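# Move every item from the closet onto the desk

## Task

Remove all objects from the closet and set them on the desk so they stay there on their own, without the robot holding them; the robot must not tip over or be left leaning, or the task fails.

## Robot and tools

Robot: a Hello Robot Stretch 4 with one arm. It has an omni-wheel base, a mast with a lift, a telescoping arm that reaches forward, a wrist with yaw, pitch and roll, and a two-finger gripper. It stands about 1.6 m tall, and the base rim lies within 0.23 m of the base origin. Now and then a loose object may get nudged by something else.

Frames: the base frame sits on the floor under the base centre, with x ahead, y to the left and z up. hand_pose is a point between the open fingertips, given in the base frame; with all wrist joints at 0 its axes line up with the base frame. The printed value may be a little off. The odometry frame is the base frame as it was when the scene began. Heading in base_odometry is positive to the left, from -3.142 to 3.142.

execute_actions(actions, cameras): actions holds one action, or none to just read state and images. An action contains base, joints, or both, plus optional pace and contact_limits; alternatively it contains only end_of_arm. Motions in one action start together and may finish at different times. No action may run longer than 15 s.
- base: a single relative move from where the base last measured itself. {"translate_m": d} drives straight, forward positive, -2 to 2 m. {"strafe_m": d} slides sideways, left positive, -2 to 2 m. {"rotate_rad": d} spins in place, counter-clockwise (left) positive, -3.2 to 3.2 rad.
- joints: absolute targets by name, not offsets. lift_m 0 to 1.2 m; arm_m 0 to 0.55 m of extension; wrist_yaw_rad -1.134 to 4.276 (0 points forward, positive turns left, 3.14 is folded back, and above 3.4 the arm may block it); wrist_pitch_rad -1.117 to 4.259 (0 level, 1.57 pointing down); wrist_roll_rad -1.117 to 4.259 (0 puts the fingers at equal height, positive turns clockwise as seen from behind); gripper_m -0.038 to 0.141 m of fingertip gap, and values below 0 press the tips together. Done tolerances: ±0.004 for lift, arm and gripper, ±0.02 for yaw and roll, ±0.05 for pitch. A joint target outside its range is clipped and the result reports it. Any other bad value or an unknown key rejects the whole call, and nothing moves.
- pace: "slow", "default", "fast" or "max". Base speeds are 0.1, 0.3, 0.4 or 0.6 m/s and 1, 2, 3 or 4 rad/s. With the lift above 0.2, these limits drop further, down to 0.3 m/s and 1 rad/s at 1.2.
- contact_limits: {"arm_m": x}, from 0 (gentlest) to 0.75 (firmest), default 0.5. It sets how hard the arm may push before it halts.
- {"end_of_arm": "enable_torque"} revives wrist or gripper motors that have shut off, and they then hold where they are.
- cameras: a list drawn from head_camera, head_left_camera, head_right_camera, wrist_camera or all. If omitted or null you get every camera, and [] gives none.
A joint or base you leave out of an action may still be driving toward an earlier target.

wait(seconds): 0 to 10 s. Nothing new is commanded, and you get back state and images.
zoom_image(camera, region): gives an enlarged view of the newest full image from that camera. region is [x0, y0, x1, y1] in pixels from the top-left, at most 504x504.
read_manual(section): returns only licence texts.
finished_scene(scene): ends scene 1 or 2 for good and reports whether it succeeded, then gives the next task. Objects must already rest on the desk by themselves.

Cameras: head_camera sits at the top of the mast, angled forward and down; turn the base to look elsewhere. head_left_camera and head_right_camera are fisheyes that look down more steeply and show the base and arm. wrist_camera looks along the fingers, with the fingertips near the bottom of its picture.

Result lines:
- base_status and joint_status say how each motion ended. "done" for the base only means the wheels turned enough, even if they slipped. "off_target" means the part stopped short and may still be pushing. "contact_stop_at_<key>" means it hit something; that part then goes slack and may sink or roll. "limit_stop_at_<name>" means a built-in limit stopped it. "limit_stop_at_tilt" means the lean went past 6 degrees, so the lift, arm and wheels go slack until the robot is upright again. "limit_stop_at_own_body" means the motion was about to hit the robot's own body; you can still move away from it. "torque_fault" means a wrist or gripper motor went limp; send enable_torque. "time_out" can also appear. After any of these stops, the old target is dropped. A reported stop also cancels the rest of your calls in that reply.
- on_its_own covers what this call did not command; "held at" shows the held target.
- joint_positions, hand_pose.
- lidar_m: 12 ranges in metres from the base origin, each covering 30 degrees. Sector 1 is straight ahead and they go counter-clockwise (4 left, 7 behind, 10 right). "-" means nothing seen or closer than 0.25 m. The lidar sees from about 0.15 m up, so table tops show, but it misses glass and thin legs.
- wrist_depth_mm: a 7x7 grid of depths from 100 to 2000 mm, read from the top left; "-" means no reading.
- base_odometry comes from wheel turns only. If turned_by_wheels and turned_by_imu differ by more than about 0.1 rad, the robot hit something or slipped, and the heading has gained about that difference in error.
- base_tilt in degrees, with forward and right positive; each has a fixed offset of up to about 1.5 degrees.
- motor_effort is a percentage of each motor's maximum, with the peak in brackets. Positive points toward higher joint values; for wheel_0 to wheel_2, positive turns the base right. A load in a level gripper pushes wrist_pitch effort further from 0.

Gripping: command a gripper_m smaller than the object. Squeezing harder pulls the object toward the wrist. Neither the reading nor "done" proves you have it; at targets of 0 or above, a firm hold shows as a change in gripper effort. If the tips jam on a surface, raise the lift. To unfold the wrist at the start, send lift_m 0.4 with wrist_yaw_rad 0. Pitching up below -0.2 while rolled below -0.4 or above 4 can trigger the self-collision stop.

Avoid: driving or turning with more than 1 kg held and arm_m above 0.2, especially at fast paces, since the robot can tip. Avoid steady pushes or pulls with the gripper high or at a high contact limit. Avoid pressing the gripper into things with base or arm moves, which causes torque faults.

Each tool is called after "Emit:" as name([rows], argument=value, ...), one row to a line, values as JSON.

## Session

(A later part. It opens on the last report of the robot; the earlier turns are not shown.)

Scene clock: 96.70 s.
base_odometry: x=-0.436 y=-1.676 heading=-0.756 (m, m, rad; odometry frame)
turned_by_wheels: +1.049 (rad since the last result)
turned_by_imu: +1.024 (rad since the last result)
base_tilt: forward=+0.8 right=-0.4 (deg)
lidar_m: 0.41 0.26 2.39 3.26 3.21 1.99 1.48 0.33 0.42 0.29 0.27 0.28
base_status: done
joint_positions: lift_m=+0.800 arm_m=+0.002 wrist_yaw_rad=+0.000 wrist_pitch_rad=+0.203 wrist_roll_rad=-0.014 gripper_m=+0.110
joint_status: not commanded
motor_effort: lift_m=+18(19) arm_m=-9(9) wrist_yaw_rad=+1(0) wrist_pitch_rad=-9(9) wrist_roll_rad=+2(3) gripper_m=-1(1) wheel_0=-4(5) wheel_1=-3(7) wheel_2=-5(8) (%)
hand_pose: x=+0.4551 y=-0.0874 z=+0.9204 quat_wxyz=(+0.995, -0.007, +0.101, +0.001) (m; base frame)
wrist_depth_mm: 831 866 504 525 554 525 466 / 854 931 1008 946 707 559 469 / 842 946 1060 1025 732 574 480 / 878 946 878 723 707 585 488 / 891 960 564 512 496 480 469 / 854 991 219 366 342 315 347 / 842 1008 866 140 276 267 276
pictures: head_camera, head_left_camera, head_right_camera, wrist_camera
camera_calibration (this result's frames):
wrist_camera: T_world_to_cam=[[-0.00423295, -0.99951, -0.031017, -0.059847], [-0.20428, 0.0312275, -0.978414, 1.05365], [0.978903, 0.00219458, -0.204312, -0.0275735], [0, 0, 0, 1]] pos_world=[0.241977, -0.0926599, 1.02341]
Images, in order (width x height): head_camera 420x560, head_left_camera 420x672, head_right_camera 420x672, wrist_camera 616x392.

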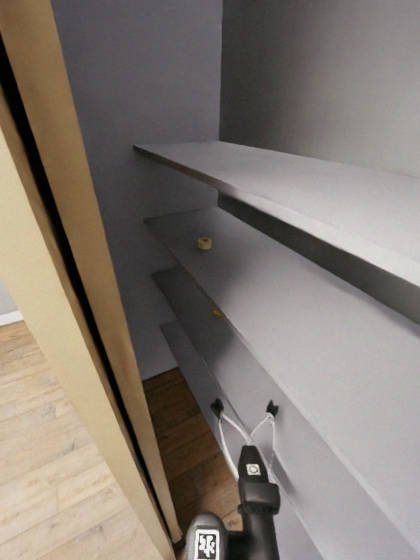

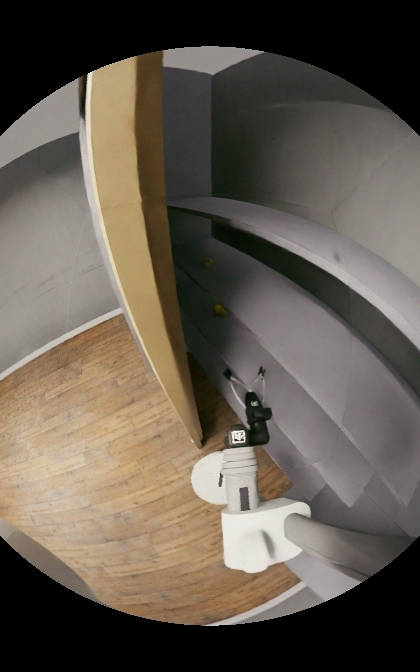

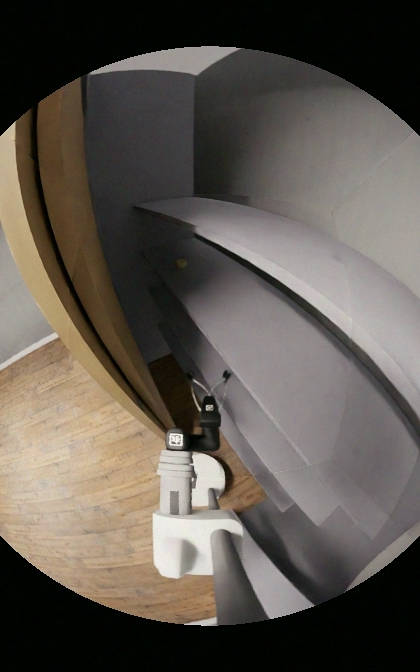

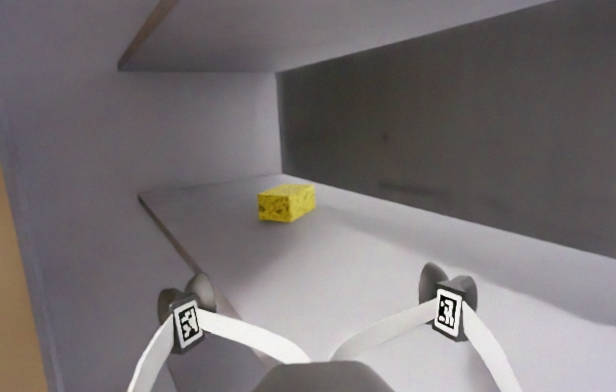

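Emit:
execute_actions([
  {"base":{"rotate_rad":0.115},"joints":{"wrist_yaw_rad":-0.25,"gripper_m":0.14,"arm_m":0.36,"lift_m":0.77},"contact_limits":{"arm_m":0.2}},
], cameras=["head_camera","wrist_camera","head_left_camera"])

Scene clock: 100.70 s.
base_odometry: x=-0.436 y=-1.676 heading=-0.642 (m, m, rad; odometry frame)
turned_by_wheels: +0.114 (rad since the last result)
turned_by_imu: +0.110 (rad since the last result)
base_tilt: forward=+1.0 right=-0.4 (deg)
lidar_m: 0.33 0.26 2.48 3.71 3.21 1.80 1.44 0.34 0.37 0.27 0.26 0.30
base_status: done
joint_positions: lift_m=+0.770 arm_m=+0.358 wrist_yaw_rad=-0.250 wrist_pitch_rad=+0.202 wrist_roll_rad=-0.014 gripper_m=+0.140
joint_status: all done
motor_effort: lift_m=+18(17) arm_m=+9(10) wrist_yaw_rad=+1(1) wrist_pitch_rad=-8(9) wrist_roll_rad=+4(1) gripper_m=+0(2) wheel_0=-3(3) wheel_1=-3(9) wheel_2=-2(11) (%)
contact_limits: arm_m 0.2
hand_pose: x=+0.7815 y=-0.1546 z=+0.8905 quat_wxyz=(+0.987, +0.005, +0.101, -0.123) (m; base frame)
wrist_depth_mm: 559 627 654 559 459 377 327 / 585 668 732 591 473 387 332 / 591 668 750 621 484 394 338 / 603 661 723 615 496 404 347 / 466 445 357 362 407 389 349 / 327 224 304 301 297 200 286 / 252 236 239 143 231 220 227
pictures: head_camera, head_left_camera, wrist_camera
camera_calibration (this result's frames):
wrist_camera: T_world_to_cam=[[-0.251246, -0.967426, -0.0310177, 0.0714807], [-0.190007, 0.0807173, -0.978459, 1.08973], [0.949091, -0.23994, -0.204097, -0.367414], [0, 0, 0, 1]] pos_world=[0.573724, -0.106965, 0.993483]
Images, in order (width x height): head_camera 420x560, head_left_camera 420x672, wrist_camera 616x392.

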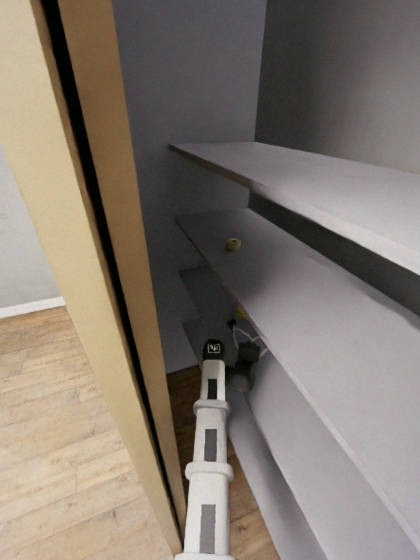

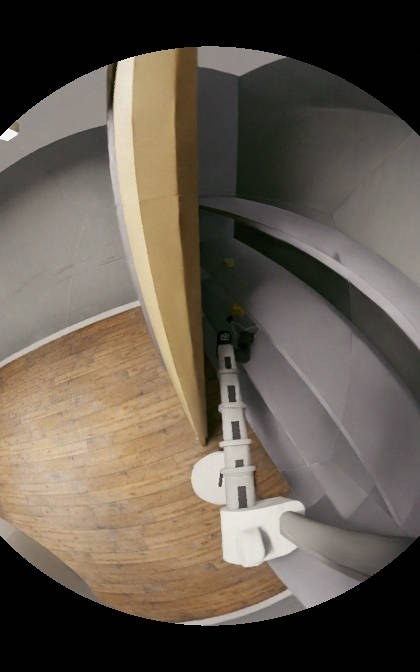

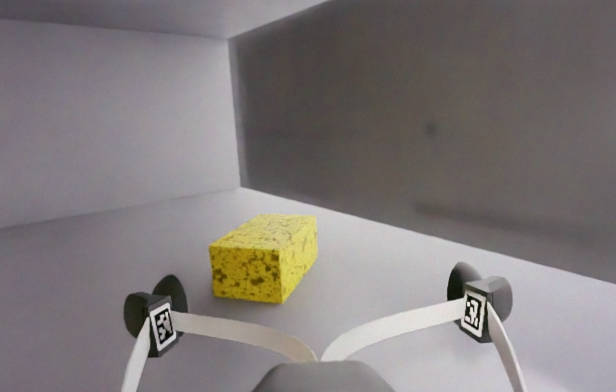

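Emit:
execute_actions([
  {"base":{"rotate_rad":0.02},"joints":{"lift_m":0.756}},
], cameras=[])

Emit:
execute_actions([
  {"joints":{"arm_m":0.485},"contact_limits":{"arm_m":0.2}},
], cameras=["wrist_camera"])

Scene clock: 102.10 s.
base_odometry: x=-0.436 y=-1.676 heading=-0.622 (m, m, rad; odometry frame)
turned_by_wheels: +0.020 (rad since the last result)
turned_by_imu: +0.019 (rad since the last result)
base_tilt: forward=+0.9 right=-0.4 (deg)
lidar_m: 0.33 0.25 2.51 3.81 3.23 1.77 1.45 0.34 0.37 0.26 0.26 0.31
base_status: done
joint_positions: lift_m=+0.756 arm_m=+0.358 wrist_yaw_rad=-0.250 wrist_pitch_rad=+0.202 wrist_roll_rad=-0.014 gripper_m=+0.140
joint_status: all done
motor_effort: lift_m=+18(20) arm_m=+9(9) wrist_yaw_rad=+1(0) wrist_pitch_rad=-9(9) wrist_roll_rad=+1(2) gripper_m=+3(0) wheel_0=-1(8) wheel_1=+1(11) wheel_2=+0(5) (%)
hand_pose: x=+0.7815 y=-0.1546 z=+0.8765 quat_wxyz=(+0.987, +0.005, +0.101, -0.123) (m; base frame)
wrist_depth_mm: 564 621 691 591 480 392 338 / 585 640 741 627 492 399 343 / 591 654 750 647 504 407 353 / 591 640 654 615 500 421 355 / 424 402 343 315 370 357 349 / 297 224 277 273 267 200 259 / 236 213 216 143 210 200 206
pictures: none
No camera images: the call's "cameras" was empty. Leave "cameras" out to get every camera's image.

Scene clock: 103.50 s.
base_odometry: x=-0.436 y=-1.676 heading=-0.622 (m, m, rad; odometry frame)
turned_by_wheels: +0.000 (rad since the last result)
turned_by_imu: -0.001 (rad since the last result)
base_tilt: forward=+0.8 right=-0.5 (deg)
lidar_m: 0.32 0.25 2.50 3.79 3.19 1.80 1.44 0.33 0.37 0.27 0.26 0.30
base_status: not commanded
joint_positions: lift_m=+0.756 arm_m=+0.483 wrist_yaw_rad=-0.250 wrist_pitch_rad=+0.202 wrist_roll_rad=-0.014 gripper_m=+0.140
joint_status: all done
motor_effort: lift_m=+18(18) arm_m=+9(8) wrist_yaw_rad=+1(0) wrist_pitch_rad=-9(8) wrist_roll_rad=+3(1) gripper_m=+0(1) wheel_0=-1(1) wheel_1=+0(0) wheel_2=+0(0) (%)
contact_limits: arm_m 0.2
hand_pose: x=+0.9065 y=-0.1546 z=+0.8765 quat_wxyz=(+0.987, +0.005, +0.101, -0.123) (m; base frame)
wrist_depth_mm: 480 530 591 530 415 343 297 / 488 539 615 549 430 351 301 / 492 554 627 569 442 359 307 / 504 549 615 554 459 368 315 / 421 402 392 253 340 355 315 / 296 224 206 191 202 200 260 / 228 213 209 143 203 199 206
pictures: wrist_camera
camera_calibration (this result's frames):
wrist_camera: T_world_to_cam=[[-0.251329, -0.967405, -0.0310178, 0.102504], [-0.190005, 0.080735, -0.978458, 1.09978], [0.949069, -0.240021, -0.204103, -0.488876], [0, 0, 0, 1]] pos_world=[0.698703, -0.106969, 0.979486]
Images, in order (width x height): wrist_camera 616x392.

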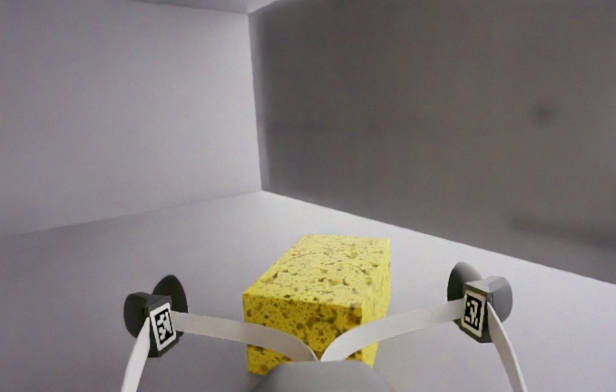

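Emit:
execute_actions([
  {"joints":{"gripper_m":0.01,"lift_m":0.752}},
], cameras=["wrist_camera"])

Scene clock: 106.30 s.
base_odometry: x=-0.436 y=-1.676 heading=-0.622 (m, m, rad; odometry frame)
turned_by_wheels: +0.000 (rad since the last result)
turned_by_imu: -0.001 (rad since the last result)
base_tilt: forward=+0.8 right=-0.5 (deg)
lidar_m: 0.33 0.25 2.48 3.77 3.20 1.77 1.44 0.33 0.36 0.28 0.27 0.28
base_status: not commanded
joint_positions: lift_m=+0.752 arm_m=+0.483 wrist_yaw_rad=-0.250 wrist_pitch_rad=+0.202 wrist_roll_rad=-0.014 gripper_m=+0.011
joint_status: all done
motor_effort: lift_m=+18(16) arm_m=+9(9) wrist_yaw_rad=+1(0) wrist_pitch_rad=-9(8) wrist_roll_rad=+2(0) gripper_m=-23(24) wheel_0=-1(1) wheel_1=+0(0) wheel_2=+0(0) (%)
hand_pose: x=+0.9065 y=-0.1546 z=+0.8725 quat_wxyz=(+0.987, +0.005, +0.101, -0.123) (m; base frame)
wrist_depth_mm: 480 535 597 530 415 345 296 / 484 539 615 554 427 351 301 / 496 549 627 569 442 359 307 / 504 554 609 539 455 368 315 / 407 394 382 231 334 349 315 / 285 278 181 175 187 253 251 / 221 164 186 172 194 185 199
pictures: wrist_camera
camera_calibration (this result's frames):
wrist_camera: T_world_to_cam=[[-0.251329, -0.967405, -0.0310178, 0.10238], [-0.190005, 0.0807349, -0.978458, 1.09586], [0.949069, -0.240021, -0.204103, -0.489695], [0, 0, 0, 1]] pos_world=[0.698704, -0.106969, 0.975481]
Images, in order (width x height): wrist_camera 616x392.

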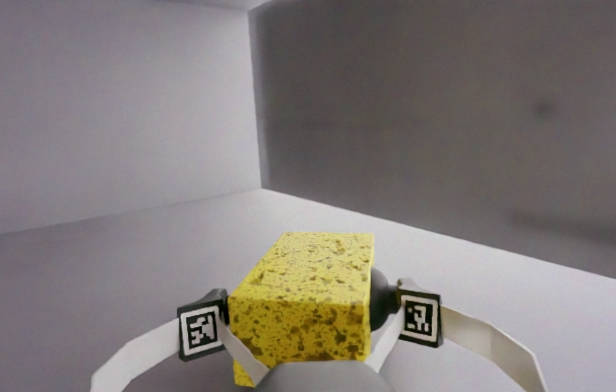

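Emit:
execute_actions([
  {"joints":{"lift_m":0.785}},
], cameras=[])

Emit:
execute_actions([
  {"joints":{"arm_m":0.0,"wrist_yaw_rad":0.3}},
], cameras=["head_camera","wrist_camera"])

Scene clock: 107.80 s.
base_odometry: x=-0.436 y=-1.676 heading=-0.622 (m, m, rad; odometry frame)
turned_by_wheels: +0.000 (rad since the last result)
turned_by_imu: -0.001 (rad since the last result)
base_tilt: forward=+0.7 right=-0.2 (deg)
lidar_m: 0.33 0.26 2.51 3.82 3.20 1.78 1.44 0.32 0.37 0.28 0.26 0.30
base_status: not commanded
joint_positions: lift_m=+0.785 arm_m=+0.483 wrist_yaw_rad=-0.250 wrist_pitch_rad=+0.202 wrist_roll_rad=-0.014 gripper_m=+0.011
joint_status: all done
motor_effort: lift_m=+24(26) arm_m=+9(9) wrist_yaw_rad=+1(0) wrist_pitch_rad=-9(9) wrist_roll_rad=+2(3) gripper_m=-23(24) wheel_0=+0(1) wheel_1=+1(0) wheel_2=+0(0) (%)
hand_pose: x=+0.9065 y=-0.1546 z=+0.9050 quat_wxyz=(+0.987, +0.005, +0.101, -0.123) (m; base frame)
wrist_depth_mm: 473 517 574 521 415 345 296 / 484 544 621 549 427 351 303 / 492 549 621 574 442 359 309 / 504 564 627 591 459 368 312 / 492 488 477 231 418 377 322 / 357 347 181 175 187 317 314 / 276 164 186 171 239 232 248
pictures: none
No camera images: the call's "cameras" was empty. Leave "cameras" out to get every camera's image.

Scene clock: 110.30 s.
base_odometry: x=-0.436 y=-1.676 heading=-0.622 (m, m, rad; odometry frame)
turned_by_wheels: +0.000 (rad since the last result)
turned_by_imu: -0.001 (rad since the last result)
base_tilt: forward=+1.0 right=-0.3 (deg)
lidar_m: 0.31 0.25 2.49 3.79 3.22 1.77 1.43 0.33 0.35 0.27 0.26 0.29
base_status: not commanded
joint_positions: lift_m=+0.785 arm_m=+0.002 wrist_yaw_rad=+0.300 wrist_pitch_rad=+0.203 wrist_roll_rad=-0.014 gripper_m=+0.011
joint_status: all done
motor_effort: lift_m=+24(24) arm_m=-9(10) wrist_yaw_rad=+1(9) wrist_pitch_rad=-10(10) wrist_roll_rad=+1(0) gripper_m=-22(26) wheel_0=-1(1) wheel_1=+1(0) wheel_2=+0(0) (%)
hand_pose: x=+0.4683 y=+0.0000 z=+0.9049 quat_wxyz=(+0.984, -0.022, +0.099, +0.149) (m; base frame)
wrist_depth_mm: 168 273 778 904 647 683 676 / 164 265 715 946 960 976 732 / 161 257 668 960 991 1008 732 / 158 250 627 1008 732 691 668 / 156 244 569 232 480 439 427 / 154 237 181 175 187 320 315 / 153 164 186 172 798 768 250
pictures: head_camera, wrist_camera
camera_calibration (this result's frames):
wrist_camera: T_world_to_cam=[[0.291334, -0.956118, -0.0310173, -0.111317], [-0.204616, -0.0306086, -0.978364, 1.03855], [0.934482, 0.291378, -0.204554, -0.0228715], [0, 0, 0, 1]] pos_world=[0.266308, -0.0679791, 1.00795]
Images, in order (width x height): head_camera 420x560, wrist_camera 616x392.

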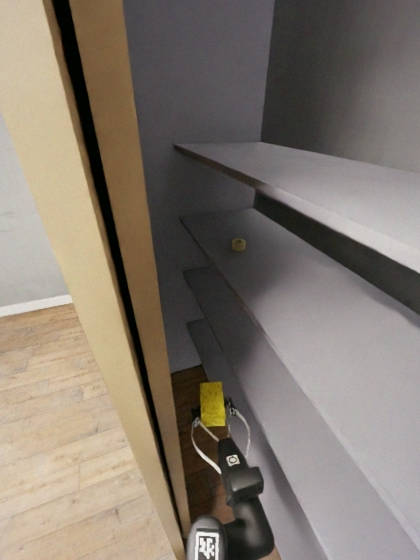

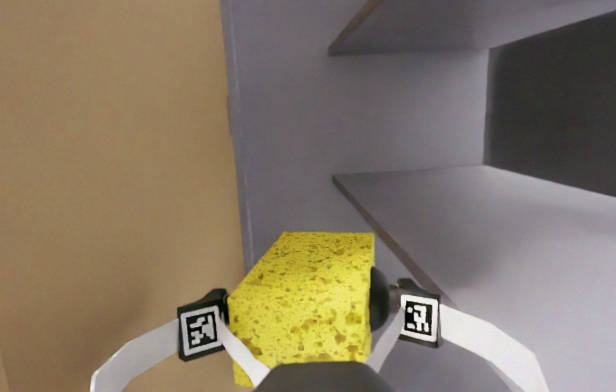

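Emit:
execute_actions([
  {"joints":{"lift_m":0.47}},
], cameras=["wrist_camera"])

Emit:
execute_actions([
  {"joints":{"lift_m":0.2}},
], cameras=["wrist_camera","head_camera"])

Scene clock: 113.40 s.
base_odometry: x=-0.436 y=-1.676 heading=-0.622 (m, m, rad; odometry frame)
turned_by_wheels: +0.000 (rad since the last result)
turned_by_imu: -0.001 (rad since the last result)
base_tilt: forward=+0.8 right=-0.5 (deg)
lidar_m: 0.33 0.26 2.49 3.82 3.21 1.78 1.42 0.33 0.37 0.28 0.25 0.29
base_status: not commanded
joint_positions: lift_m=+0.470 arm_m=+0.002 wrist_yaw_rad=+0.300 wrist_pitch_rad=+0.203 wrist_roll_rad=-0.014 gripper_m=+0.011
joint_status: all done
motor_effort: lift_m=+18(19) arm_m=-9(9) wrist_yaw_rad=+0(1) wrist_pitch_rad=-11(10) wrist_roll_rad=+1(4) gripper_m=-26(26) wheel_0=-1(1) wheel_1=+1(0) wheel_2=+0(0) (%)
hand_pose: x=+0.4683 y=+0.0000 z=+0.5904 quat_wxyz=(+0.984, -0.022, +0.099, +0.149) (m; base frame)
wrist_depth_mm: 168 274 788 917 691 750 691 / 164 266 715 946 976 976 723 / 161 257 654 960 991 991 732 / 158 250 615 1008 991 931 750 / 156 244 569 232 591 621 597 / 154 237 181 175 187 449 442 / 152 165 186 172 991 329 353
pictures: wrist_camera
camera_calibration (this result's frames):
wrist_camera: T_world_to_cam=[[0.291334, -0.956118, -0.0310172, -0.121071], [-0.204616, -0.0306086, -0.978364, 0.730866], [0.934482, 0.291378, -0.204554, -0.0871998], [0, 0, 0, 1]] pos_world=[0.266305, -0.0679791, 0.69346]
Images, in order (width x height): wrist_camera 616x392.

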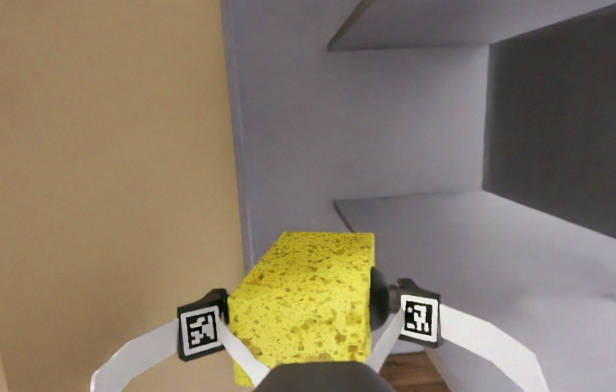

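Scene clock: 115.57 s.
base_odometry: x=-0.436 y=-1.676 heading=-0.622 (m, m, rad; odometry frame)
turned_by_wheels: +0.000 (rad since the last result)
turned_by_imu: -0.001 (rad since the last result)
base_tilt: forward=+0.8 right=-0.5 (deg)
lidar_m: 0.31 0.25 2.52 3.83 3.21 1.76 1.43 0.32 0.36 0.27 0.27 0.31
base_status: not commanded
joint_positions: lift_m=+0.200 arm_m=+0.002 wrist_yaw_rad=+0.300 wrist_pitch_rad=+0.203 wrist_roll_rad=-0.014 gripper_m=+0.011
joint_status: all done
motor_effort: lift_m=+18(20) arm_m=-9(9) wrist_yaw_rad=+0(0) wrist_pitch_rad=-10(9) wrist_roll_rad=+2(3) gripper_m=-23(28) wheel_0=-1(1) wheel_1=+0(1) wheel_2=+0(0) (%)
hand_pose: x=+0.4683 y=+0.0000 z=+0.3203 quat_wxyz=(+0.984, -0.022, +0.099, +0.149) (m; base frame)
wrist_depth_mm: 168 274 768 931 931 931 202 / 164 265 715 946 866 517 668 / 161 257 668 991 976 1008 732 / 158 251 621 1008 1025 1042 741 / 156 244 569 231 1042 991 759 / 154 237 181 175 187 809 723 / 152 164 186 172 609 597 634
pictures: head_camera, wrist_camera
camera_calibration (this result's frames):
wrist_camera: T_world_to_cam=[[0.291334, -0.956118, -0.0310172, -0.129445], [-0.204616, -0.0306086, -0.978364, 0.466693], [0.934482, 0.291378, -0.204554, -0.142431], [0, 0, 0, 1]] pos_world=[0.266304, -0.067979, 0.423446]
Images, in order (width x height): head_camera 420x560, wrist_camera 616x392.

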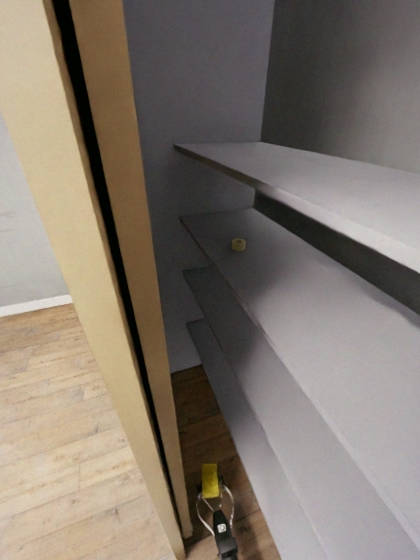

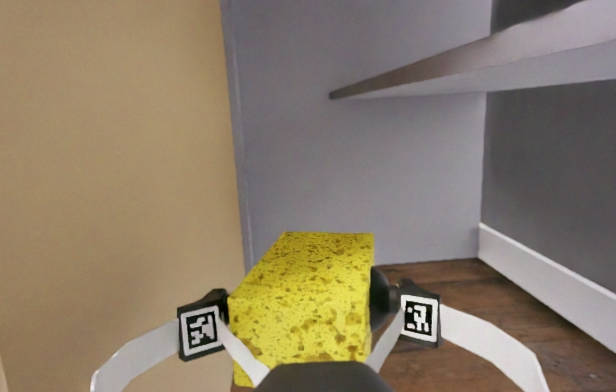

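Emit:
execute_actions([
  {"base":{"rotate_rad":-1.18},"joints":{"lift_m":0.16,"wrist_yaw_rad":0.0},"pace":"slow"},
], cameras=["wrist_camera","head_left_camera"])

Scene clock: 118.67 s.
base_odometry: x=-0.436 y=-1.676 heading=-1.801 (m, m, rad; odometry frame)
turned_by_wheels: -1.179 (rad since the last result)
turned_by_imu: -1.153 (rad since the last result)
base_tilt: forward=+0.8 right=-0.4 (deg)
lidar_m: 0.26 0.28 0.44 0.25 2.38 3.27 4.18 1.98 1.46 0.32 0.41 0.29
base_status: done
joint_positions: lift_m=+0.160 arm_m=+0.002 wrist_yaw_rad=+0.000 wrist_pitch_rad=+0.203 wrist_roll_rad=-0.014 gripper_m=+0.011
joint_status: all done
motor_effort: lift_m=+18(18) arm_m=-9(9) wrist_yaw_rad=-1(6) wrist_pitch_rad=-9(10) wrist_roll_rad=+1(2) gripper_m=-28(25) wheel_0=+5(8) wheel_1=+4(8) wheel_2=+3(7) (%)
hand_pose: x=+0.4551 y=-0.0873 z=+0.2803 quat_wxyz=(+0.995, -0.007, +0.101, +0.001) (m; base frame)
wrist_depth_mm: 267 276 286 301 319 343 373 / 445 445 445 445 445 442 439 / 459 459 459 452 455 452 455 / 473 473 469 473 473 469 466 / 492 484 484 231 484 488 480 / 504 500 181 175 188 496 500 / 512 164 187 173 500 496 496
pictures: head_left_camera, wrist_camera
camera_calibration (this result's frames):
wrist_camera: T_world_to_cam=[[-0.00381747, -0.999512, -0.0310134, -0.0797691], [-0.204535, 0.0311384, -0.978364, 0.427543], [0.978852, 0.00260845, -0.204554, -0.158262], [0, 0, 0, 1]] pos_world=[0.242059, -0.0926303, 0.383445]
Images, in order (width x height): head_left_camera 420x672, wrist_camera 616x392.

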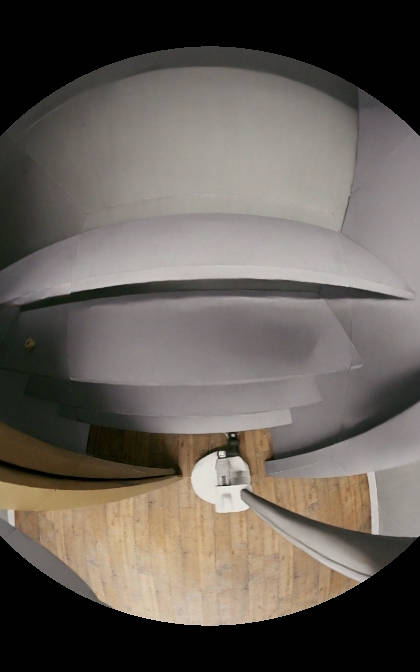

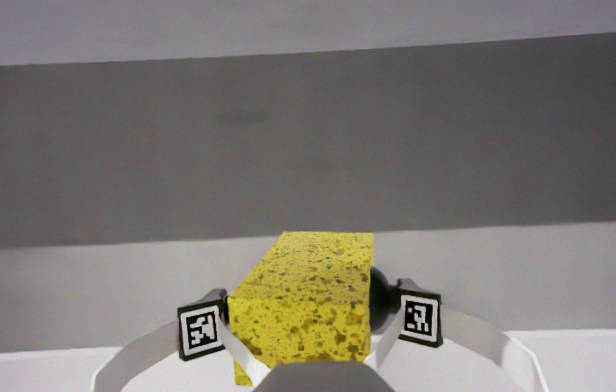

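Emit:
execute_actions([
  {"base":{"translate_m":-0.68},"pace":"fast"},
], cameras=["wrist_camera"])

Emit:
execute_actions([
  {"base":{"rotate_rad":-3.15}},
], cameras=["head_camera"])

Scene clock: 122.13 s.
base_odometry: x=-0.281 y=-1.014 heading=-1.801 (m, m, rad; odometry frame)
turned_by_wheels: +0.000 (rad since the last result)
turned_by_imu: -0.001 (rad since the last result)
base_tilt: forward=+0.9 right=-0.5 (deg)
lidar_m: 0.94 0.70 0.92 2.29 2.37 3.28 3.42 1.99 1.42 1.38 1.47 0.70
base_status: done
joint_positions: lift_m=+0.160 arm_m=+0.002 wrist_yaw_rad=+0.000 wrist_pitch_rad=+0.203 wrist_roll_rad=-0.014 gripper_m=+0.011
joint_status: not commanded
motor_effort: lift_m=+18(18) arm_m=-9(9) wrist_yaw_rad=+1(0) wrist_pitch_rad=-11(10) wrist_roll_rad=+4(3) gripper_m=-24(23) wheel_0=-1(8) wheel_1=-2(9) wheel_2=-2(13) (%)
hand_pose: x=+0.4551 y=-0.0873 z=+0.2803 quat_wxyz=(+0.995, -0.007, +0.101, +0.001) (m; base frame)
wrist_depth_mm: 1060 1060 1042 1060 1060 831 433 / 1098 1078 1078 1078 1078 798 430 / 1118 1118 1118 1118 1118 854 436 / 1160 1160 1138 1160 1138 878 445 / 1160 1138 1078 230 976 891 445 / 809 809 181 175 187 699 455 / 615 164 186 172 554 535 445
pictures: wrist_camera
camera_calibration (this result's frames):
wrist_camera: T_world_to_cam=[[-0.00392528, -0.999511, -0.0310136, -0.0797517], [-0.204532, 0.0311607, -0.978364, 0.427501], [0.978852, 0.00250292, -0.204554, -0.158249], [0, 0, 0, 1]] pos_world=[0.242027, -0.0926379, 0.383407]
Images, in order (width x height): wrist_camera 616x392.

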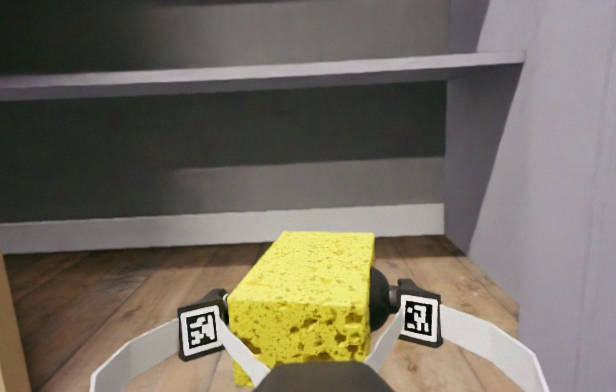

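Scene clock: 125.00 s.
base_odometry: x=-0.281 y=-1.014 heading=+1.333 (m, m, rad; odometry frame)
turned_by_wheels: -3.149 (rad since the last result)
turned_by_imu: -3.077 (rad since the last result)
base_tilt: forward=+0.9 right=-0.5 (deg)
lidar_m: 2.53 2.01 1.44 1.37 1.47 0.72 0.94 0.69 0.91 2.29 2.38 3.28
base_status: done
joint_positions: lift_m=+0.160 arm_m=+0.002 wrist_yaw_rad=+0.000 wrist_pitch_rad=+0.203 wrist_roll_rad=-0.014 gripper_m=+0.011
joint_status: not commanded
motor_effort: lift_m=+18(18) arm_m=-9(9) wrist_yaw_rad=+1(0) wrist_pitch_rad=-10(11) wrist_roll_rad=+2(1) gripper_m=-27(28) wheel_0=+4(5) wheel_1=+3(7) wheel_2=+3(8) (%)
hand_pose: x=+0.4551 y=-0.0874 z=+0.2803 quat_wxyz=(+0.995, -0.007, +0.101, +0.001) (m; base frame)
wrist_depth_mm: - - - - - - - / - - - - - - - / - - - - - - - / - 1921 1808 1756 1661 1576 1499 / 1182 1138 1098 232 960 1008 1008 / 831 798 181 175 188 741 723 / 640 164 186 172 549 535 580
pictures: head_camera
Images, in order (width x height): head_camera 420x560.

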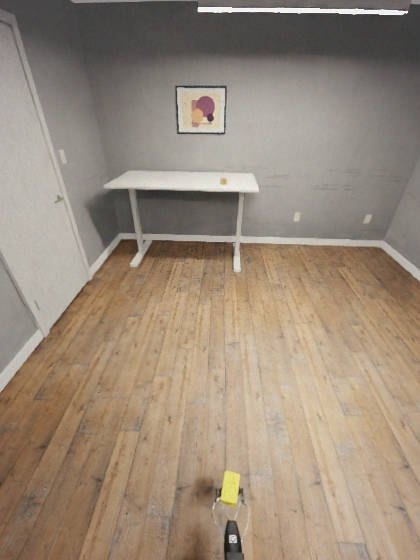

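Emit:
execute_actions([
  {"base":{"rotate_rad":0.1}},
], cameras=[])

Emit:
execute_actions([
  {"base":{"translate_m":1.9},"joints":{"lift_m":0.905},"pace":"max"},
], cameras=["head_camera","wrist_camera"])

Scene clock: 126.53 s.
base_odometry: x=-0.281 y=-1.014 heading=+1.432 (m, m, rad; odometry frame)
turned_by_wheels: +0.099 (rad since the last result)
turned_by_imu: +0.096 (rad since the last result)
base_tilt: forward=+0.9 right=-0.4 (deg)
lidar_m: 2.53 1.84 1.40 1.37 0.82 0.72 0.95 0.70 1.04 2.29 2.49 3.39
base_status: done
joint_positions: lift_m=+0.160 arm_m=+0.002 wrist_yaw_rad=+0.000 wrist_pitch_rad=+0.203 wrist_roll_rad=-0.014 gripper_m=+0.011
joint_status: not commanded
motor_effort: lift_m=+19(18) arm_m=-9(9) wrist_yaw_rad=+1(0) wrist_pitch_rad=-9(10) wrist_roll_rad=+2(1) gripper_m=-25(24) wheel_0=-3(5) wheel_1=-4(8) wheel_2=-4(4) (%)
hand_pose: x=+0.4551 y=-0.0874 z=+0.2803 quat_wxyz=(+0.995, -0.007, +0.101, +0.001) (m; base frame)
wrist_depth_mm: 1921 - - - - - - / 1863 - - - - - - / 1863 - - - - - - / 1808 1921 1808 1756 1661 1618 1537 / 1182 1138 1098 232 960 991 991 / 842 809 181 175 187 732 732 / 634 164 186 172 554 539 574
pictures: none
No camera images: the call's "cameras" was empty. Leave "cameras" out to get every camera's image.

Scene clock: 131.17 s.
base_odometry: x=-0.018 y=+0.868 heading=+1.432 (m, m, rad; odometry frame)
turned_by_wheels: +0.000 (rad since the last result)
turned_by_imu: -0.003 (rad since the last result)
base_tilt: forward=+0.9 right=-0.4 (deg)
lidar_m: 0.66 0.72 1.15 1.19 1.31 1.91 2.49 2.71 2.53 2.49 0.87 0.67
base_status: done
joint_positions: lift_m=+0.905 arm_m=+0.002 wrist_yaw_rad=+0.000 wrist_pitch_rad=+0.203 wrist_roll_rad=-0.014 gripper_m=+0.011
joint_status: all done
motor_effort: lift_m=+23(29) arm_m=-9(9) wrist_yaw_rad=+2(0) wrist_pitch_rad=-9(10) wrist_roll_rad=+2(1) gripper_m=-24(25) wheel_0=+0(11) wheel_1=+0(10) wheel_2=+2(19) (%)
hand_pose: x=+0.4551 y=-0.0874 z=+1.0250 quat_wxyz=(+0.995, -0.007, +0.101, +0.001) (m; base frame)
wrist_depth_mm: 1255 1255 1205 1160 1138 1138 1098 / 1308 1281 1255 1205 1182 1138 1138 / 1336 1281 1281 1255 1229 1205 1160 / 946 904 854 798 768 603 699 / 539 525 504 231 452 459 449 / 1464 1464 182 175 187 1281 1255 / 1537 164 186 172 1366 1308 1281
pictures: head_camera, wrist_camera
camera_calibration (this result's frames):
wrist_camera: T_world_to_cam=[[-0.00416108, -0.999511, -0.0310068, -0.0566242], [-0.204319, 0.0312027, -0.978407, 1.15605], [0.978895, 0.00226405, -0.204349, -0.00612335], [0, 0, 0, 1]] pos_world=[0.241961, -0.0926544, 1.12808]
Images, in order (width x height): head_camera 420x560, wrist_camera 616x392.

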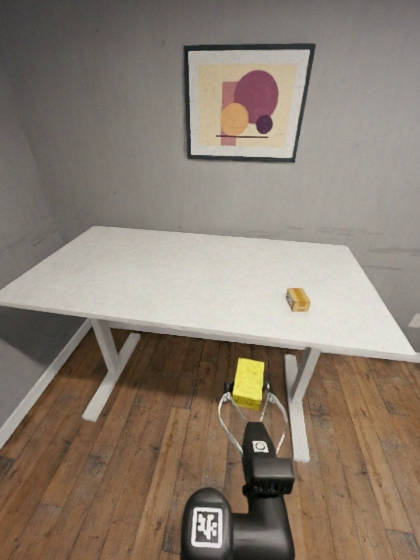

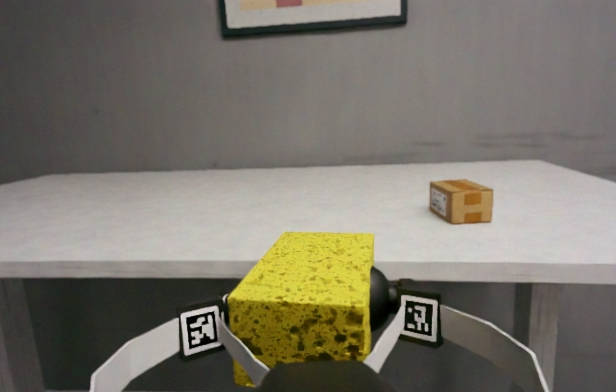

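Emit:
execute_actions([
  {"joints":{"arm_m":0.42,"lift_m":0.885},"pace":"fast"},
], cameras=[])

Emit:
execute_actions([
  {"joints":{"lift_m":0.864}},
], cameras=[])

Emit:
execute_actions([
  {"joints":{"gripper_m":0.11}},
], cameras=["wrist_camera"])

Scene clock: 133.57 s.
base_odometry: x=-0.018 y=+0.868 heading=+1.432 (m, m, rad; odometry frame)
turned_by_wheels: +0.000 (rad since the last result)
turned_by_imu: -0.001 (rad since the last result)
base_tilt: forward=+0.9 right=-0.4 (deg)
lidar_m: 0.67 0.74 1.11 1.20 1.33 1.92 2.50 2.70 2.54 2.48 0.84 0.68
base_status: not commanded
joint_positions: lift_m=+0.885 arm_m=+0.418 wrist_yaw_rad=+0.000 wrist_pitch_rad=+0.202 wrist_roll_rad=-0.014 gripper_m=+0.011
joint_status: all done
motor_effort: lift_m=+18(24) arm_m=+9(11) wrist_yaw_rad=-1(2) wrist_pitch_rad=-9(9) wrist_roll_rad=+3(1) gripper_m=-23(22) wheel_0=+0(0) wheel_1=+0(0) wheel_2=+2(2) (%)
hand_pose: x=+0.8719 y=-0.0874 z=+1.0054 quat_wxyz=(+0.995, -0.007, +0.101, +0.001) (m; base frame)
wrist_depth_mm: 854 831 820 798 778 759 741 / 878 854 831 820 798 788 759 / 917 891 854 842 820 798 788 / 820 778 741 707 668 640 615 / 473 459 442 232 387 402 392 / 332 324 181 175 187 294 291 / 256 164 187 172 222 216 230
pictures: none
No camera images: the call's "cameras" was empty. Leave "cameras" out to get every camera's image.

Scene clock: 134.37 s.
base_odometry: x=-0.018 y=+0.868 heading=+1.432 (m, m, rad; odometry frame)
turned_by_wheels: +0.000 (rad since the last result)
turned_by_imu: +0.000 (rad since the last result)
base_tilt: forward=+0.8 right=-0.3 (deg)
lidar_m: 0.67 0.73 1.13 1.20 1.32 1.95 2.49 2.71 2.54 2.49 0.87 0.67
base_status: not commanded
joint_positions: lift_m=+0.864 arm_m=+0.418 wrist_yaw_rad=+0.000 wrist_pitch_rad=+0.202 wrist_roll_rad=-0.014 gripper_m=+0.011
joint_status: all done
motor_effort: lift_m=+18(18) arm_m=+9(9) wrist_yaw_rad=+0(0) wrist_pitch_rad=-9(10) wrist_roll_rad=+3(1) gripper_m=-22(24) wheel_0=+0(0) wheel_1=+0(0) wheel_2=+2(2) (%)
hand_pose: x=+0.8719 y=-0.0874 z=+0.9845 quat_wxyz=(+0.995, -0.007, +0.101, +0.001) (m; base frame)
wrist_depth_mm: 854 831 809 788 778 759 741 / 878 854 831 820 788 778 759 / 904 891 866 842 820 798 788 / 715 668 640 603 574 549 530 / 410 394 379 232 334 347 338 / 286 278 181 175 187 254 252 / 222 164 186 172 194 186 199
pictures: none
No camera images: the call's "cameras" was empty. Leave "cameras" out to get every camera's image.

Scene clock: 136.20 s.
base_odometry: x=-0.018 y=+0.868 heading=+1.432 (m, m, rad; odometry frame)
turned_by_wheels: +0.000 (rad since the last result)
turned_by_imu: -0.001 (rad since the last result)
base_tilt: forward=+0.9 right=-0.4 (deg)
lidar_m: 0.67 0.74 1.11 1.19 1.32 1.95 2.49 2.70 2.53 2.49 0.87 0.67
base_status: not commanded
joint_positions: lift_m=+0.864 arm_m=+0.418 wrist_yaw_rad=+0.000 wrist_pitch_rad=+0.202 wrist_roll_rad=-0.014 gripper_m=+0.110
joint_status: all done
motor_effort: lift_m=+18(18) arm_m=+9(9) wrist_yaw_rad=+1(0) wrist_pitch_rad=-8(10) wrist_roll_rad=+2(2) gripper_m=-4(24) wheel_0=+0(0) wheel_1=+0(0) wheel_2=+2(2) (%)
hand_pose: x=+0.8719 y=-0.0874 z=+0.9845 quat_wxyz=(+0.995, -0.007, +0.101, +0.001) (m; base frame)
wrist_depth_mm: 842 831 809 788 778 759 750 / 866 854 842 820 798 778 768 / 917 878 866 842 820 798 778 / 715 676 647 603 574 549 530 / 410 394 379 241 330 347 340 / 286 278 198 191 201 229 250 / 221 208 202 140 195 193 200
pictures: wrist_camera
camera_calibration (this result's frames):
wrist_camera: T_world_to_cam=[[-0.00408014, -0.999511, -0.0310074, -0.0561959], [-0.204171, 0.0311872, -0.978438, 1.20142], [0.978927, 0.00233866, -0.204198, -0.422643], [0, 0, 0, 1]] pos_world=[0.658803, -0.0926491, 1.08747]
Images, in order (width x height): wrist_camera 616x392.

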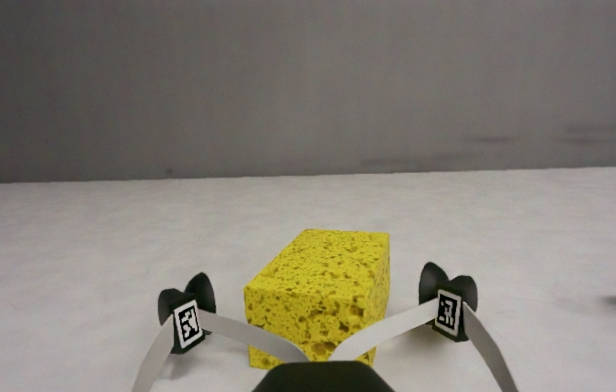

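Emit:
execute_actions([
  {"base":{"translate_m":-1.9},"joints":{"arm_m":0.0,"lift_m":0.875},"pace":"fast"},
], cameras=[])

Emit:
execute_actions([
  {"base":{"rotate_rad":3.05},"joints":{"lift_m":1.09}},
])

Scene clock: 142.80 s.
base_odometry: x=-0.281 y=-1.014 heading=+1.431 (m, m, rad; odometry frame)
turned_by_wheels: +0.000 (rad since the last result)
turned_by_imu: -0.001 (rad since the last result)
base_tilt: forward=+0.8 right=-0.4 (deg)
lidar_m: 2.54 1.83 1.41 1.38 0.80 0.72 0.95 0.72 1.01 2.28 2.47 3.41
base_status: done
joint_positions: lift_m=+0.875 arm_m=+0.002 wrist_yaw_rad=+0.000 wrist_pitch_rad=+0.203 wrist_roll_rad=-0.014 gripper_m=+0.110
joint_status: all done
motor_effort: lift_m=+23(21) arm_m=-9(11) wrist_yaw_rad=+1(1) wrist_pitch_rad=-9(10) wrist_roll_rad=+3(2) gripper_m=-2(4) wheel_0=-2(8) wheel_1=-3(8) wheel_2=+0(15) (%)
hand_pose: x=+0.4551 y=-0.0875 z=+0.9950 quat_wxyz=(+0.995, -0.007, +0.101, +0.001) (m; base frame)
wrist_depth_mm: 1921 - - - - - - / 1921 - - - - - - / 1921 - - - - - - / 1921 - - - - - - / 1921 - - - - - - / 1921 - 220 - - 1863 - / 1756 1708 1708 140 1618 1618 1661
pictures: none
No camera images: the call's "cameras" was empty. Leave "cameras" out to get every camera's image.

Scene clock: 145.63 s.
base_odometry: x=-0.281 y=-1.014 heading=-1.802 (m, m, rad; odometry frame)
turned_by_wheels: +3.049 (rad since the last result)
turned_by_imu: +2.977 (rad since the last result)
base_tilt: forward=+0.8 right=-0.4 (deg)
lidar_m: 0.94 0.70 0.92 2.28 2.37 3.28 3.43 1.99 1.42 1.37 1.49 0.70
base_status: done
joint_positions: lift_m=+1.090 arm_m=+0.002 wrist_yaw_rad=+0.000 wrist_pitch_rad=+0.203 wrist_roll_rad=-0.014 gripper_m=+0.110
joint_status: all done
motor_effort: lift_m=+23(26) arm_m=-9(9) wrist_yaw_rad=+1(1) wrist_pitch_rad=-11(8) wrist_roll_rad=+1(2) gripper_m=-4(2) wheel_0=-2(8) wheel_1=-3(6) wheel_2=-4(10) (%)
hand_pose: x=+0.4551 y=-0.0874 z=+1.2100 quat_wxyz=(+0.995, -0.007, +0.101, +0.001) (m; base frame)
wrist_depth_mm: 1042 1042 1025 842 891 732 433 / 1098 1098 1098 1078 1098 854 436 / 1118 1098 1118 1138 1118 854 436 / 904 991 960 878 976 798 442 / 1205 1205 1182 1160 1160 878 449 / 1025 991 219 946 878 549 455 / 831 866 1255 140 1229 798 459
pictures: head_camera, head_left_camera, head_right_camera, wrist_camera
camera_calibration (this result's frames):
wrist_camera: T_world_to_cam=[[-0.00421857, -0.99951, -0.0310074, -0.0508795], [-0.204257, 0.0312152, -0.978419, 1.33699], [0.978908, 0.00220595, -0.204289, 0.0315486], [0, 0, 0, 1]] pos_world=[0.241991, -0.0926585, 1.313]
Images, in order (width x height): head_camera 420x560, head_left_camera 420x672, head_right_camera 420x672, wrist_camera 616x392.

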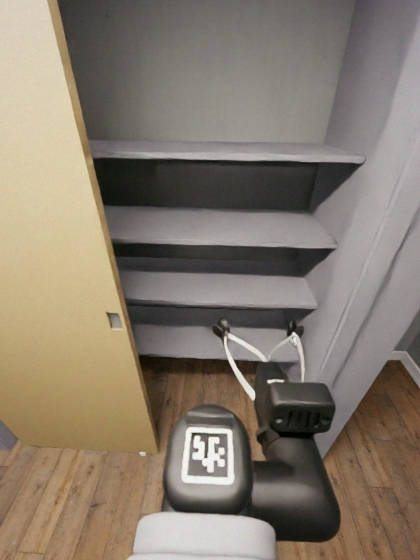

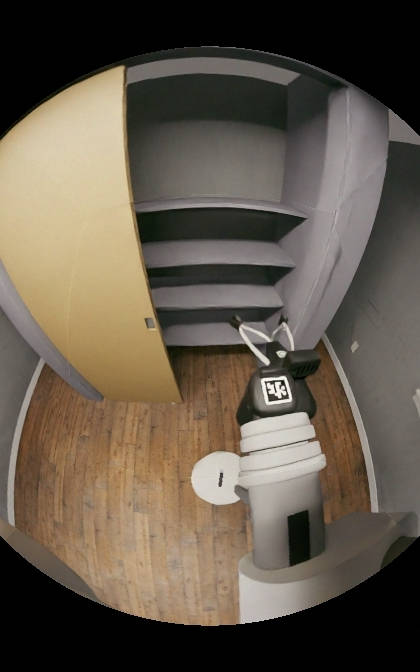

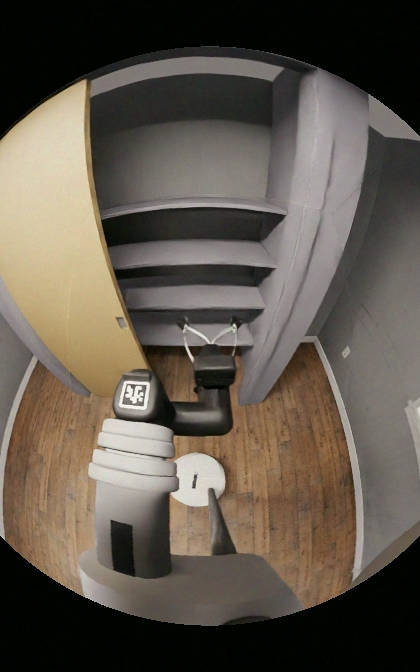

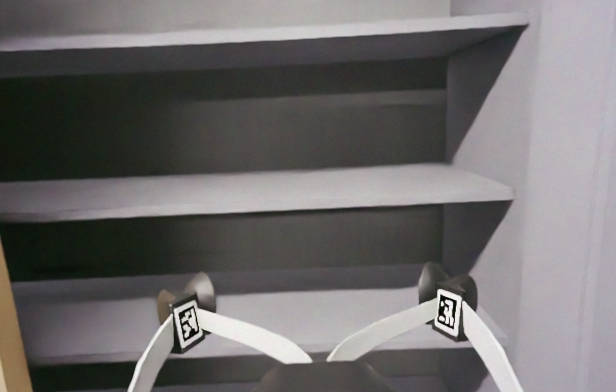

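Emit:
execute_actions([
  {"base":{"translate_m":0.68}},
], cameras=["head_left_camera"])

Emit:
execute_actions([
  {"base":{"rotate_rad":1.15},"joints":{"wrist_yaw_rad":0.15}},
], cameras=[])

Emit:
execute_actions([
  {"joints":{"arm_m":0.3,"lift_m":1.075},"contact_limits":{"arm_m":0.2}},
], cameras=["head_camera","wrist_camera"])

Scene clock: 150.03 s.
base_odometry: x=-0.437 y=-1.676 heading=-1.802 (m, m, rad; odometry frame)
turned_by_wheels: +0.000 (rad since the last result)
turned_by_imu: -0.002 (rad since the last result)
base_tilt: forward=+0.8 right=-0.4 (deg)
lidar_m: 0.27 0.28 0.39 0.25 2.38 3.28 4.18 2.02 1.47 0.33 0.39 0.29
base_status: done
joint_positions: lift_m=+1.090 arm_m=+0.002 wrist_yaw_rad=+0.000 wrist_pitch_rad=+0.203 wrist_roll_rad=-0.014 gripper_m=+0.110
joint_status: not commanded
motor_effort: lift_m=+23(23) arm_m=-9(9) wrist_yaw_rad=+0(1) wrist_pitch_rad=-9(9) wrist_roll_rad=+3(2) gripper_m=+1(2) wheel_0=+2(8) wheel_1=+3(5) wheel_2=-3(10) (%)
hand_pose: x=+0.4551 y=-0.0874 z=+1.2100 quat_wxyz=(+0.995, -0.007, +0.101, +0.001) (m; base frame)
wrist_depth_mm: 436 433 433 436 433 430 433 / 449 449 445 442 442 442 445 / 459 455 462 455 455 455 455 / 473 473 473 473 473 473 473 / 484 484 484 462 452 439 430 / 364 349 220 336 312 287 317 / 279 263 257 140 252 245 252
pictures: head_left_camera
Images, in order (width x height): head_left_camera 420x672.

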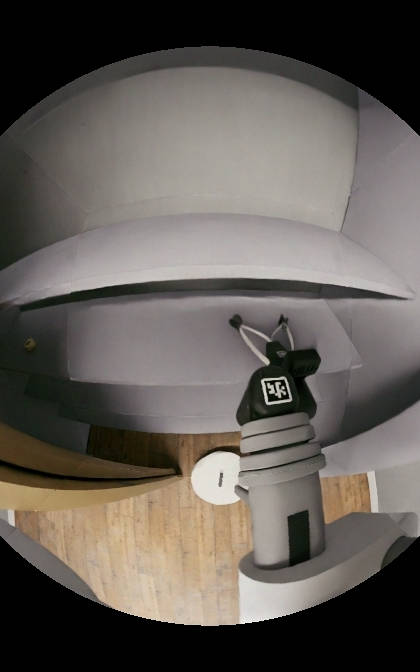

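Scene clock: 152.17 s.
base_odometry: x=-0.437 y=-1.676 heading=-0.653 (m, m, rad; odometry frame)
turned_by_wheels: +1.149 (rad since the last result)
turned_by_imu: +1.122 (rad since the last result)
base_tilt: forward=+0.8 right=-0.5 (deg)
lidar_m: 0.32 0.26 2.47 3.66 3.20 1.85 1.44 0.34 0.38 0.28 0.27 0.30
base_status: done
joint_positions: lift_m=+1.090 arm_m=+0.002 wrist_yaw_rad=+0.150 wrist_pitch_rad=+0.203 wrist_roll_rad=-0.014 gripper_m=+0.110
joint_status: all done
motor_effort: lift_m=+23(23) arm_m=-9(9) wrist_yaw_rad=+1(8) wrist_pitch_rad=-9(9) wrist_roll_rad=+3(4) gripper_m=-1(2) wheel_0=-2(5) wheel_1=-4(9) wheel_2=-3(6) (%)
hand_pose: x=+0.4649 y=-0.0443 z=+1.2100 quat_wxyz=(+0.992, -0.015, +0.100, +0.075) (m; base frame)
wrist_depth_mm: 312 778 917 615 634 668 554 / 298 707 946 1008 1025 759 585 / 286 640 960 1025 1060 768 591 / 274 580 991 809 723 691 591 / 264 544 1008 1060 452 439 427 / 256 452 220 960 325 290 317 / 250 384 1060 139 278 244 251
pictures: none
No camera images: the call's "cameras" was empty. Leave "cameras" out to get every camera's image.

Scene clock: 154.17 s.
base_odometry: x=-0.437 y=-1.676 heading=-0.653 (m, m, rad; odometry frame)
turned_by_wheels: +0.000 (rad since the last result)
turned_by_imu: -0.001 (rad since the last result)
base_tilt: forward=+0.7 right=-0.4 (deg)
lidar_m: 0.33 0.25 2.45 3.67 3.20 1.86 1.45 0.33 0.36 0.28 0.26 0.31
base_status: not commanded
joint_positions: lift_m=+1.075 arm_m=+0.298 wrist_yaw_rad=+0.150 wrist_pitch_rad=+0.202 wrist_roll_rad=-0.014 gripper_m=+0.110
joint_status: all done
motor_effort: lift_m=+18(20) arm_m=+9(8) wrist_yaw_rad=+0(2) wrist_pitch_rad=-8(9) wrist_roll_rad=+3(4) gripper_m=+2(1) wheel_0=-2(2) wheel_1=-4(4) wheel_2=-3(3) (%)
contact_limits: arm_m 0.2
hand_pose: x=+0.7618 y=-0.0442 z=+1.1955 quat_wxyz=(+0.992, -0.015, +0.100, +0.075) (m; base frame)
wrist_depth_mm: 609 640 654 676 707 569 452 / 591 654 683 723 759 580 462 / 564 668 707 750 778 597 462 / 564 683 715 691 654 564 473 / 569 707 512 394 377 397 387 / 549 723 220 303 281 262 287 / 535 732 668 139 226 220 227
pictures: head_camera, wrist_camera
camera_calibration (this result's frames):
wrist_camera: T_world_to_cam=[[0.145227, -0.988912, -0.0310087, -0.120211], [-0.206419, 0.00036726, -0.978464, 1.38448], [0.967626, 0.1485, -0.204077, -0.256938], [0, 0, 0, 1]] pos_world=[0.551862, -0.0812316, 1.2985]
Images, in order (width x height): head_camera 420x560, wrist_camera 616x392.

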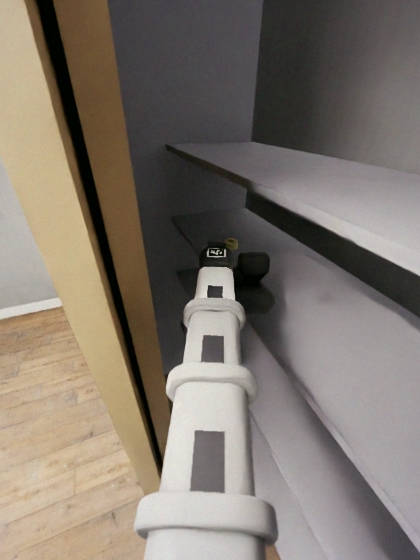

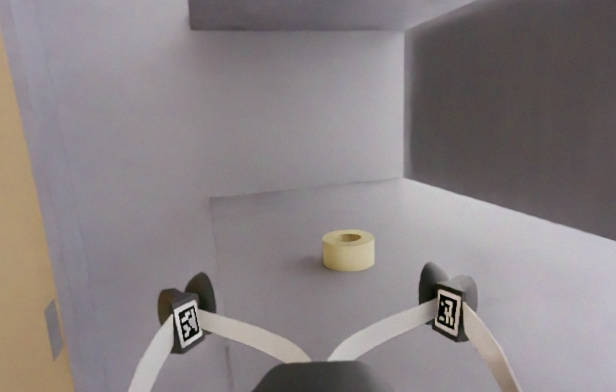

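Emit:
execute_actions([
  {"joints":{"arm_m":0.47,"lift_m":1.104,"wrist_pitch_rad":0.35,"wrist_yaw_rad":0.12},"contact_limits":{"arm_m":0.2}},
], cameras=["wrist_camera"])

Scene clock: 157.03 s.
base_odometry: x=-0.437 y=-1.676 heading=-0.653 (m, m, rad; odometry frame)
turned_by_wheels: +0.000 (rad since the last result)
turned_by_imu: -0.001 (rad since the last result)
base_tilt: forward=+0.9 right=-0.4 (deg)
lidar_m: 0.34 0.25 2.46 3.66 3.20 1.86 1.46 0.33 0.37 0.27 0.26 0.31
base_status: not commanded
joint_positions: lift_m=+1.104 arm_m=+0.468 wrist_yaw_rad=+0.120 wrist_pitch_rad=+0.352 wrist_roll_rad=-0.015 gripper_m=+0.110
joint_status: all done
motor_effort: lift_m=+24(24) arm_m=+9(11) wrist_yaw_rad=+0(4) wrist_pitch_rad=-8(9) wrist_roll_rad=+4(5) gripper_m=-1(3) wheel_0=-3(3) wheel_1=-4(4) wheel_2=-2(3) (%)
contact_limits: arm_m 0.2
hand_pose: x=+0.9186 y=-0.0544 z=+1.1825 quat_wxyz=(+0.983, -0.018, +0.174, +0.060) (m; base frame)
wrist_depth_mm: 466 488 521 554 580 452 362 / 484 512 539 569 609 462 368 / 500 530 569 597 621 477 373 / 521 544 477 462 445 436 377 / 544 394 345 336 330 324 319 / 569 287 219 236 252 237 254 / 597 220 216 140 213 208 213
pictures: wrist_camera
camera_calibration (this result's frames):
wrist_camera: T_world_to_cam=[[0.110979, -0.993374, -0.0298489, -0.123606], [-0.348936, -0.0108254, -0.937084, 1.48549], [0.930552, 0.114412, -0.347826, -0.20761], [0, 0, 0, 1]] pos_world=[0.72525, -0.0829527, 1.31612]
Images, in order (width x height): wrist_camera 616x392.

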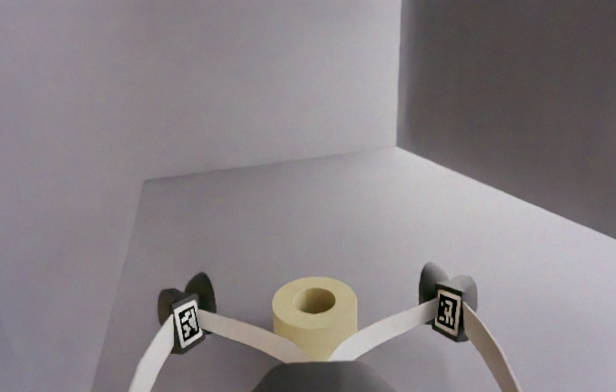

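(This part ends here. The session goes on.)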